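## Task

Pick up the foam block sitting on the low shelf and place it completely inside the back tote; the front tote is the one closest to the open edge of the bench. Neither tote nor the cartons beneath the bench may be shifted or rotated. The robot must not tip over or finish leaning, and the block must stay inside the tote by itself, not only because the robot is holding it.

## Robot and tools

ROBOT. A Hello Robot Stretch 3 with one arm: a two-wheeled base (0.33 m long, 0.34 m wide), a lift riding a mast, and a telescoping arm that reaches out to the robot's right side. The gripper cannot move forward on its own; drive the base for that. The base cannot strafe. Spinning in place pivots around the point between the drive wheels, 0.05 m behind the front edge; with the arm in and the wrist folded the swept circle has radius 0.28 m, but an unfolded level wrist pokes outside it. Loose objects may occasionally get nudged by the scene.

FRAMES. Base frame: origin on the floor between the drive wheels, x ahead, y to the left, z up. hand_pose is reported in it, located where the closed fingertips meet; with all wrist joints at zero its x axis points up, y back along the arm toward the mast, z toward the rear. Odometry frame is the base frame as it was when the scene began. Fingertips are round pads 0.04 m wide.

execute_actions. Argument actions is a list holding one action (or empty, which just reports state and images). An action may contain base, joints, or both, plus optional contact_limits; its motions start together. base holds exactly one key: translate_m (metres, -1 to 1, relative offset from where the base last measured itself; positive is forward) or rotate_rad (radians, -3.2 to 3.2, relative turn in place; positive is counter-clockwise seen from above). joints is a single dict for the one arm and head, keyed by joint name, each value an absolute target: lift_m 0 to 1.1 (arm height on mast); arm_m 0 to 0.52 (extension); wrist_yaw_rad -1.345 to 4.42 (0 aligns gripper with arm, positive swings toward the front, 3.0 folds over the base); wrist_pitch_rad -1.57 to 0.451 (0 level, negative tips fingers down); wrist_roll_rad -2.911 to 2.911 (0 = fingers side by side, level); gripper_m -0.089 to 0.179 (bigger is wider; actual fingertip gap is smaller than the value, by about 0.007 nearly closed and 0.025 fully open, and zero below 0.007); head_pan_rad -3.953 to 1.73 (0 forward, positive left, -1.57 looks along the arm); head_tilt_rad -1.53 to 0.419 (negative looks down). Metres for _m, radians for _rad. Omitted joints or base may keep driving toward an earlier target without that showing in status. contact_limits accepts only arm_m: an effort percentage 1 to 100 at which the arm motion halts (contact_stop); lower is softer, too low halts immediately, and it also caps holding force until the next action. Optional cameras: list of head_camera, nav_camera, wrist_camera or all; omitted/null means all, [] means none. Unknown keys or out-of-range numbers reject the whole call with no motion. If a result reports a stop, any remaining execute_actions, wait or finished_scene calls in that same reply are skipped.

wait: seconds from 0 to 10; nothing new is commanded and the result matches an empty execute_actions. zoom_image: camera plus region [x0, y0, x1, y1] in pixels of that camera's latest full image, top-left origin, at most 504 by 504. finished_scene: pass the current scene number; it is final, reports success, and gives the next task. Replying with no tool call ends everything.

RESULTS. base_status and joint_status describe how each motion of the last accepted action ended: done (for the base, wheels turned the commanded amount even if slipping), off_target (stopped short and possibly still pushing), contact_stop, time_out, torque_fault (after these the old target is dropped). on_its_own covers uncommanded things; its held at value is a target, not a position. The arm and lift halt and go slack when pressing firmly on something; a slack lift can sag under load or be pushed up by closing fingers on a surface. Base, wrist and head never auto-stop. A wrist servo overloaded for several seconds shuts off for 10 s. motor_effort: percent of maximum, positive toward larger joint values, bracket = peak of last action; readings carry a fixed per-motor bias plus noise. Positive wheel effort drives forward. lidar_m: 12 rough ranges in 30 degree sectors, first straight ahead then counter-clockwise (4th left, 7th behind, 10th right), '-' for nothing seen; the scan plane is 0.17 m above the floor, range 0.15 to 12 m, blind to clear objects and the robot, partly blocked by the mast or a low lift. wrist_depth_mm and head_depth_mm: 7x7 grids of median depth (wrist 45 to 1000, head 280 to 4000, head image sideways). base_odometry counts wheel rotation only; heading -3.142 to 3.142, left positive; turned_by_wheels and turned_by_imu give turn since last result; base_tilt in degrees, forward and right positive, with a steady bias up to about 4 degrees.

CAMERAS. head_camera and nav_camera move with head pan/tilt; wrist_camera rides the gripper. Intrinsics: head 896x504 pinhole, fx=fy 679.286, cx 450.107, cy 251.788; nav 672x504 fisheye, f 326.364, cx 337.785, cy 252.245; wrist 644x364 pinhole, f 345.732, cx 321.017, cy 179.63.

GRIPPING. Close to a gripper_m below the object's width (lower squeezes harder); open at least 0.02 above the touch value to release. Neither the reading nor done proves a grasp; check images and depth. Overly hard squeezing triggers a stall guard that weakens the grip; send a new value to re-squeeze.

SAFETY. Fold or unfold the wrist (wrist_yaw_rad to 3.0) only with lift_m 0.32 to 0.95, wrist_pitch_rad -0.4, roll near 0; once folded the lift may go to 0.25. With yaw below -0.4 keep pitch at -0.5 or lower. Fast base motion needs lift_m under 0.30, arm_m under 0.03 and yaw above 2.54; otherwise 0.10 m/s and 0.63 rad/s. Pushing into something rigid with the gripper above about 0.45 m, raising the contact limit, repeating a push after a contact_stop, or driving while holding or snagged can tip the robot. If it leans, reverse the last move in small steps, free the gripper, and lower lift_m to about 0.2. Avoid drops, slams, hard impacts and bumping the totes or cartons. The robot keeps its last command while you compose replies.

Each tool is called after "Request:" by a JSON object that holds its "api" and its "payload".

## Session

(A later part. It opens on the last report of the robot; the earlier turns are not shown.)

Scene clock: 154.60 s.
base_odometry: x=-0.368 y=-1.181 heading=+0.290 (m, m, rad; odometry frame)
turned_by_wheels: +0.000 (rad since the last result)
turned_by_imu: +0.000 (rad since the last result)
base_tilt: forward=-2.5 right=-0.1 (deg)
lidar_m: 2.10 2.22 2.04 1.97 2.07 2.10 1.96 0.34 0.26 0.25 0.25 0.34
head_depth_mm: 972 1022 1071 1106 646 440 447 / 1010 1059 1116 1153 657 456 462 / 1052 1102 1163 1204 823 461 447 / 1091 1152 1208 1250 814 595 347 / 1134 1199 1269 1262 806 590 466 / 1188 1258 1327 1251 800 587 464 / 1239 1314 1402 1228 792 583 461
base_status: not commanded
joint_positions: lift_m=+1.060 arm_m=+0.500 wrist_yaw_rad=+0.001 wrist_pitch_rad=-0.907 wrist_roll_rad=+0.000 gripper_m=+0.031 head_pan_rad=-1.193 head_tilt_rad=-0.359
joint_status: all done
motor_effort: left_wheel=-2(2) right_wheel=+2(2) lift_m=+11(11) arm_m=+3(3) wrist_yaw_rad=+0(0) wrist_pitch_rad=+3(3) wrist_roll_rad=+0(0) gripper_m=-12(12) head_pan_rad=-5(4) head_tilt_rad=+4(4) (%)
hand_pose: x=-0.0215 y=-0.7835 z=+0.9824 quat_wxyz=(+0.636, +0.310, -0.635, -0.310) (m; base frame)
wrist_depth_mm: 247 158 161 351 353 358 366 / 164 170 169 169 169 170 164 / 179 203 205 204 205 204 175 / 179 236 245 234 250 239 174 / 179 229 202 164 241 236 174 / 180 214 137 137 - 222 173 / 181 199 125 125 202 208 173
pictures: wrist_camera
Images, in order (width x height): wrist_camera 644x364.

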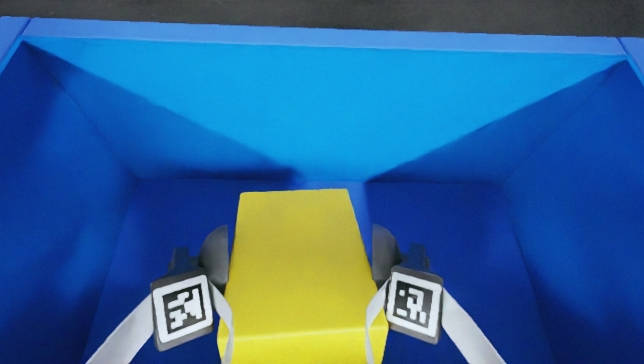

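Request:
{"api": "execute_actions", "payload": {"actions": [{"joints": {"lift_m": 1.052}}], "cameras": []}}

Request:
{"api": "execute_actions", "payload": {"actions": [{"joints": {"gripper_m": 0.11}}], "cameras": ["nav_camera", "wrist_camera"]}}

Scene clock: 156.07 s.
base_odometry: x=-0.368 y=-1.181 heading=+0.290 (m, m, rad; odometry frame)
turned_by_wheels: +0.000 (rad since the last result)
turned_by_imu: +0.000 (rad since the last result)
base_tilt: forward=-2.4 right=-0.1 (deg)
lidar_m: 2.10 2.21 2.04 1.98 2.06 2.09 1.97 0.34 0.26 0.24 0.25 0.34
head_depth_mm: 976 1019 1072 1101 645 440 448 / 1010 1066 1113 1154 656 455 462 / 1049 1104 1159 1203 820 462 447 / 1090 1153 1209 1238 811 595 347 / 1137 1205 1266 1265 807 592 466 / 1191 1260 1328 1252 798 588 464 / 1244 1317 1398 1226 791 583 461
base_status: not commanded
joint_positions: lift_m=+1.052 arm_m=+0.500 wrist_yaw_rad=+0.001 wrist_pitch_rad=-0.908 wrist_roll_rad=+0.000 gripper_m=+0.031 head_pan_rad=-1.193 head_tilt_rad=-0.359
joint_status: all done
motor_effort: left_wheel=-2(2) right_wheel=+2(2) lift_m=+12(11) arm_m=+2(2) wrist_yaw_rad=-1(1) wrist_pitch_rad=+3(3) wrist_roll_rad=+0(0) gripper_m=-12(12) head_pan_rad=-5(5) head_tilt_rad=+4(4) (%)
hand_pose: x=-0.0215 y=-0.7835 z=+0.9744 quat_wxyz=(+0.636, +0.310, -0.635, -0.310) (m; base frame)
wrist_depth_mm: 150 149 152 153 154 156 159 / 164 169 168 170 169 169 165 / 179 205 205 204 204 205 175 / 179 234 238 233 244 241 174 / 178 219 197 162 233 227 173 / 180 208 137 138 - 214 173 / 181 191 125 125 192 201 173
pictures: none
No camera images: the call's "cameras" was empty. Leave "cameras" out to get every camera's image.

Scene clock: 157.37 s.
base_odometry: x=-0.368 y=-1.181 heading=+0.290 (m, m, rad; odometry frame)
turned_by_wheels: +0.000 (rad since the last result)
turned_by_imu: +0.000 (rad since the last result)
base_tilt: forward=-2.4 right=-0.1 (deg)
lidar_m: 2.10 2.22 2.04 1.97 2.05 2.10 1.96 0.34 0.27 0.25 0.25 0.34
head_depth_mm: 979 1018 1071 1112 646 441 448 / 1012 1062 1114 1159 657 456 461 / 1047 1103 1170 1200 822 462 447 / 1091 1147 1212 1234 815 597 347 / 1143 1199 1266 1271 808 591 466 / 1183 1253 1331 1250 797 587 465 / 1240 1313 1399 1225 793 584 462
base_status: not commanded
joint_positions: lift_m=+1.052 arm_m=+0.500 wrist_yaw_rad=+0.001 wrist_pitch_rad=-0.908 wrist_roll_rad=+0.000 gripper_m=+0.110 head_pan_rad=-1.193 head_tilt_rad=-0.359
joint_status: all done
motor_effort: left_wheel=-2(2) right_wheel=+2(2) lift_m=+11(11) arm_m=+2(2) wrist_yaw_rad=+0(1) wrist_pitch_rad=+3(3) wrist_roll_rad=+0(0) gripper_m=+0(81) head_pan_rad=-5(4) head_tilt_rad=+5(4) (%)
hand_pose: x=-0.0215 y=-0.7835 z=+0.9744 quat_wxyz=(+0.636, +0.310, -0.635, -0.310) (m; base frame)
wrist_depth_mm: 149 150 152 154 154 156 159 / 163 169 169 170 170 169 165 / 177 204 204 203 204 204 175 / 178 234 241 242 244 239 174 / 180 222 221 182 231 228 174 / 180 - 170 168 214 217 173 / - 190 159 155 198 198 173
pictures: nav_camera (sideways: a quarter turn counterclockwise sets it upright), wrist_camera
Images, in order (width x height): nav_camera 672x504, wrist_camera 644x364.

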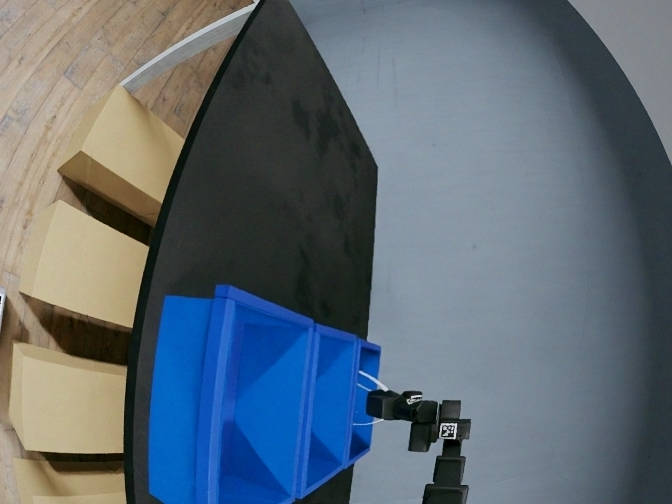

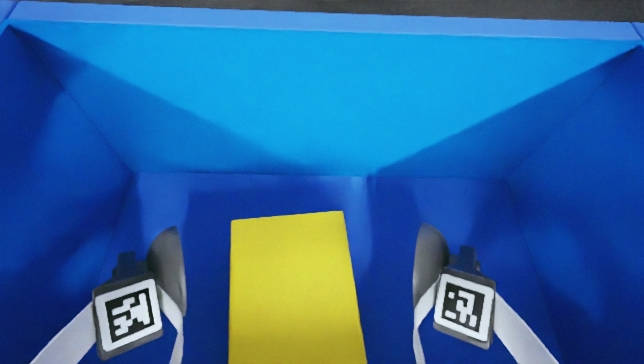

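Request:
{"api": "execute_actions", "payload": {"actions": [{"joints": {"lift_m": 1.1}}], "cameras": []}}

Request:
{"api": "execute_actions", "payload": {"actions": [{"joints": {"arm_m": 0.44, "wrist_pitch_rad": -0.4}}], "cameras": ["wrist_camera"]}}

Request:
{"api": "execute_actions", "payload": {"actions": [{"joints": {"arm_m": 0.2}}], "cameras": ["nav_camera", "wrist_camera"]}}

Scene clock: 160.60 s.
base_odometry: x=-0.368 y=-1.181 heading=+0.290 (m, m, rad; odometry frame)
turned_by_wheels: +0.000 (rad since the last result)
turned_by_imu: +0.000 (rad since the last result)
base_tilt: forward=-2.5 right=-0.2 (deg)
lidar_m: 2.09 2.22 2.04 1.97 2.06 2.09 1.96 0.34 0.26 0.25 0.25 0.34
head_depth_mm: 975 1025 1069 1111 645 440 448 / 1016 1063 1111 1150 655 456 462 / 1049 1103 1167 1200 821 462 448 / 1091 1149 1212 1241 815 595 347 / 1138 1200 1272 1261 806 590 466 / 1182 1251 1320 1250 798 588 464 / 1238 1312 1389 1236 791 583 461
base_status: not commanded
joint_positions: lift_m=+1.098 arm_m=+0.500 wrist_yaw_rad=+0.001 wrist_pitch_rad=-0.908 wrist_roll_rad=+0.000 gripper_m=+0.110 head_pan_rad=-1.193 head_tilt_rad=-0.359
joint_status: all done
joint sent to its limit — the command would take lift_m past its upper limit, so that joint was sent only as far as its limit.
motor_effort: left_wheel=-2(2) right_wheel=+2(2) lift_m=+26(26) arm_m=+2(2) wrist_yaw_rad=-1(0) wrist_pitch_rad=+3(3) wrist_roll_rad=+0(0) gripper_m=+1(1) head_pan_rad=-4(5) head_tilt_rad=+4(4) (%)
hand_pose: x=-0.0215 y=-0.7835 z=+1.0203 quat_wxyz=(+0.636, +0.310, -0.635, -0.310) (m; base frame)
wrist_depth_mm: 386 394 399 406 414 416 426 / 350 354 359 363 371 378 379 / 183 204 204 205 203 204 196 / 179 235 256 258 256 239 183 / 180 236 275 273 279 254 174 / 179 - 250 214 257 237 174 / - 231 234 199 241 235 172
pictures: none
No camera images: the call's "cameras" was empty. Leave "cameras" out to get every camera's image.

Scene clock: 162.20 s.
base_odometry: x=-0.368 y=-1.181 heading=+0.290 (m, m, rad; odometry frame)
turned_by_wheels: +0.000 (rad since the last result)
turned_by_imu: +0.000 (rad since the last result)
base_tilt: forward=-2.5 right=-0.1 (deg)
lidar_m: 2.09 2.21 2.04 1.97 2.06 2.10 1.96 0.34 0.26 0.25 0.25 0.34
head_depth_mm: 973 1022 1068 1101 644 441 447 / 1015 1064 1116 1150 657 456 461 / 1051 1103 1165 1197 822 463 447 / 1087 1149 1207 1236 816 595 347 / 1132 1203 1270 1264 808 591 466 / 1187 1251 1332 1246 799 588 464 / 1234 1318 1396 1228 792 584 461
base_status: not commanded
joint_positions: lift_m=+1.098 arm_m=+0.440 wrist_yaw_rad=+0.001 wrist_pitch_rad=-0.423 wrist_roll_rad=+0.000 gripper_m=+0.110 head_pan_rad=-1.193 head_tilt_rad=-0.359
joint_status: all done
motor_effort: left_wheel=-2(3) right_wheel=+2(2) lift_m=+26(25) arm_m=-2(3) wrist_yaw_rad=-1(1) wrist_pitch_rad=+8(9) wrist_roll_rad=+0(0) gripper_m=+1(0) head_pan_rad=-4(4) head_tilt_rad=+5(4) (%)
hand_pose: x=-0.0214 y=-0.8090 z=+1.1099 quat_wxyz=(+0.692, +0.149, -0.691, -0.149) (m; base frame)
wrist_depth_mm: 420 420 429 435 436 437 440 / 449 459 461 466 470 476 480 / 493 496 502 501 514 505 512 / 536 536 541 545 550 547 555 / 455 483 469 467 470 474 474 / 384 - 252 255 256 256 408 / 343 267 278 282 282 259 348
pictures: wrist_camera
Images, in order (width x height): wrist_camera 644x364.

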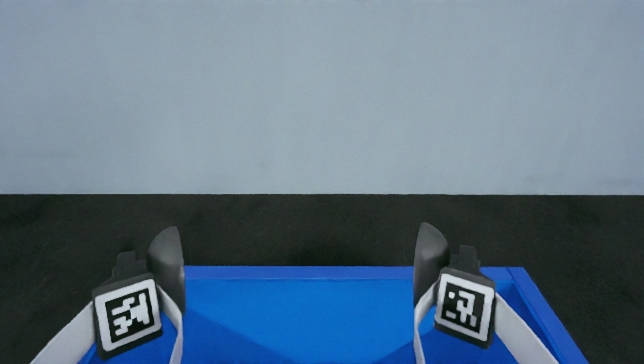

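Scene clock: 165.20 s.
base_odometry: x=-0.368 y=-1.181 heading=+0.290 (m, m, rad; odometry frame)
turned_by_wheels: +0.000 (rad since the last result)
turned_by_imu: +0.000 (rad since the last result)
base_tilt: forward=-2.6 right=-0.1 (deg)
lidar_m: 2.10 2.21 2.04 1.98 2.06 2.10 1.96 0.34 0.27 0.25 0.25 0.34
head_depth_mm: 976 1016 1067 1112 644 441 448 / 1010 1061 1115 1152 656 455 462 / 1049 1109 1159 1200 823 462 447 / 1092 1151 1215 1240 815 595 347 / 1139 1201 1273 1265 809 592 466 / 1189 1255 1327 1249 800 588 464 / 1239 1318 1401 1228 791 582 462
base_status: not commanded
joint_positions: lift_m=+1.098 arm_m=+0.200 wrist_yaw_rad=+0.001 wrist_pitch_rad=-0.422 wrist_roll_rad=+0.000 gripper_m=+0.110 head_pan_rad=-1.193 head_tilt_rad=-0.359
joint_status: all done
motor_effort: left_wheel=-2(2) right_wheel=+2(2) lift_m=+26(25) arm_m=-3(4) wrist_yaw_rad=-1(1) wrist_pitch_rad=+8(8) wrist_roll_rad=+0(0) gripper_m=+1(1) head_pan_rad=-4(5) head_tilt_rad=+4(4) (%)
hand_pose: x=-0.0214 y=-0.5691 z=+1.1101 quat_wxyz=(+0.692, +0.149, -0.691, -0.148) (m; base frame)
wrist_depth_mm: 650 646 644 643 655 666 652 / 697 691 693 686 701 717 727 / 714 738 732 749 725 737 751 / 568 571 465 481 472 592 599 / 466 454 301 303 299 461 481 / 389 - 281 287 289 264 409 / 344 283 314 323 324 248 349
pictures: nav_camera (sideways: a quarter turn counterclockwise sets it upright), wrist_camera
Images, in order (width x height): nav_camera 672x504, wrist_camera 644x364.

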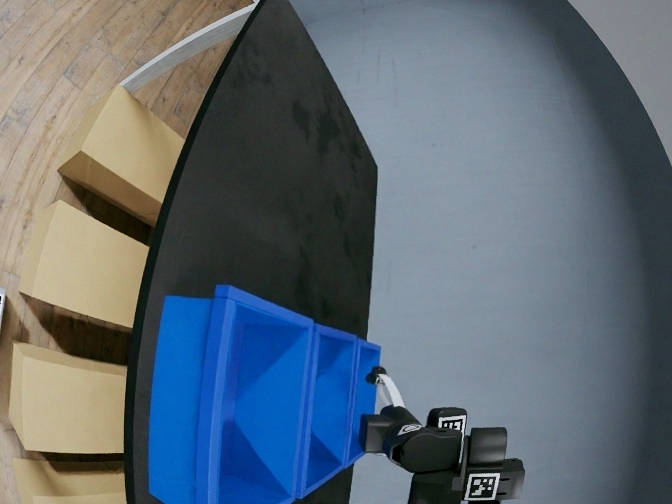

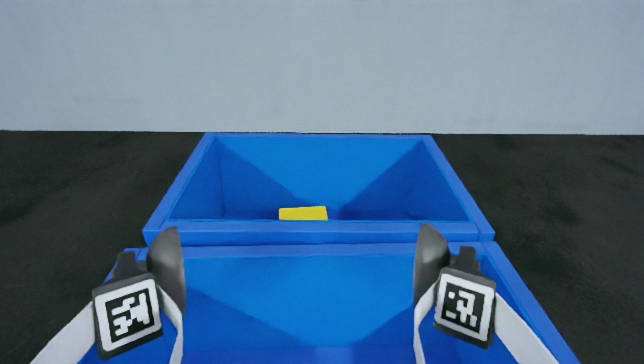

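Request:
{"api": "finished_scene", "payload": {"scene": 1}}

The scene is finished: the task was done.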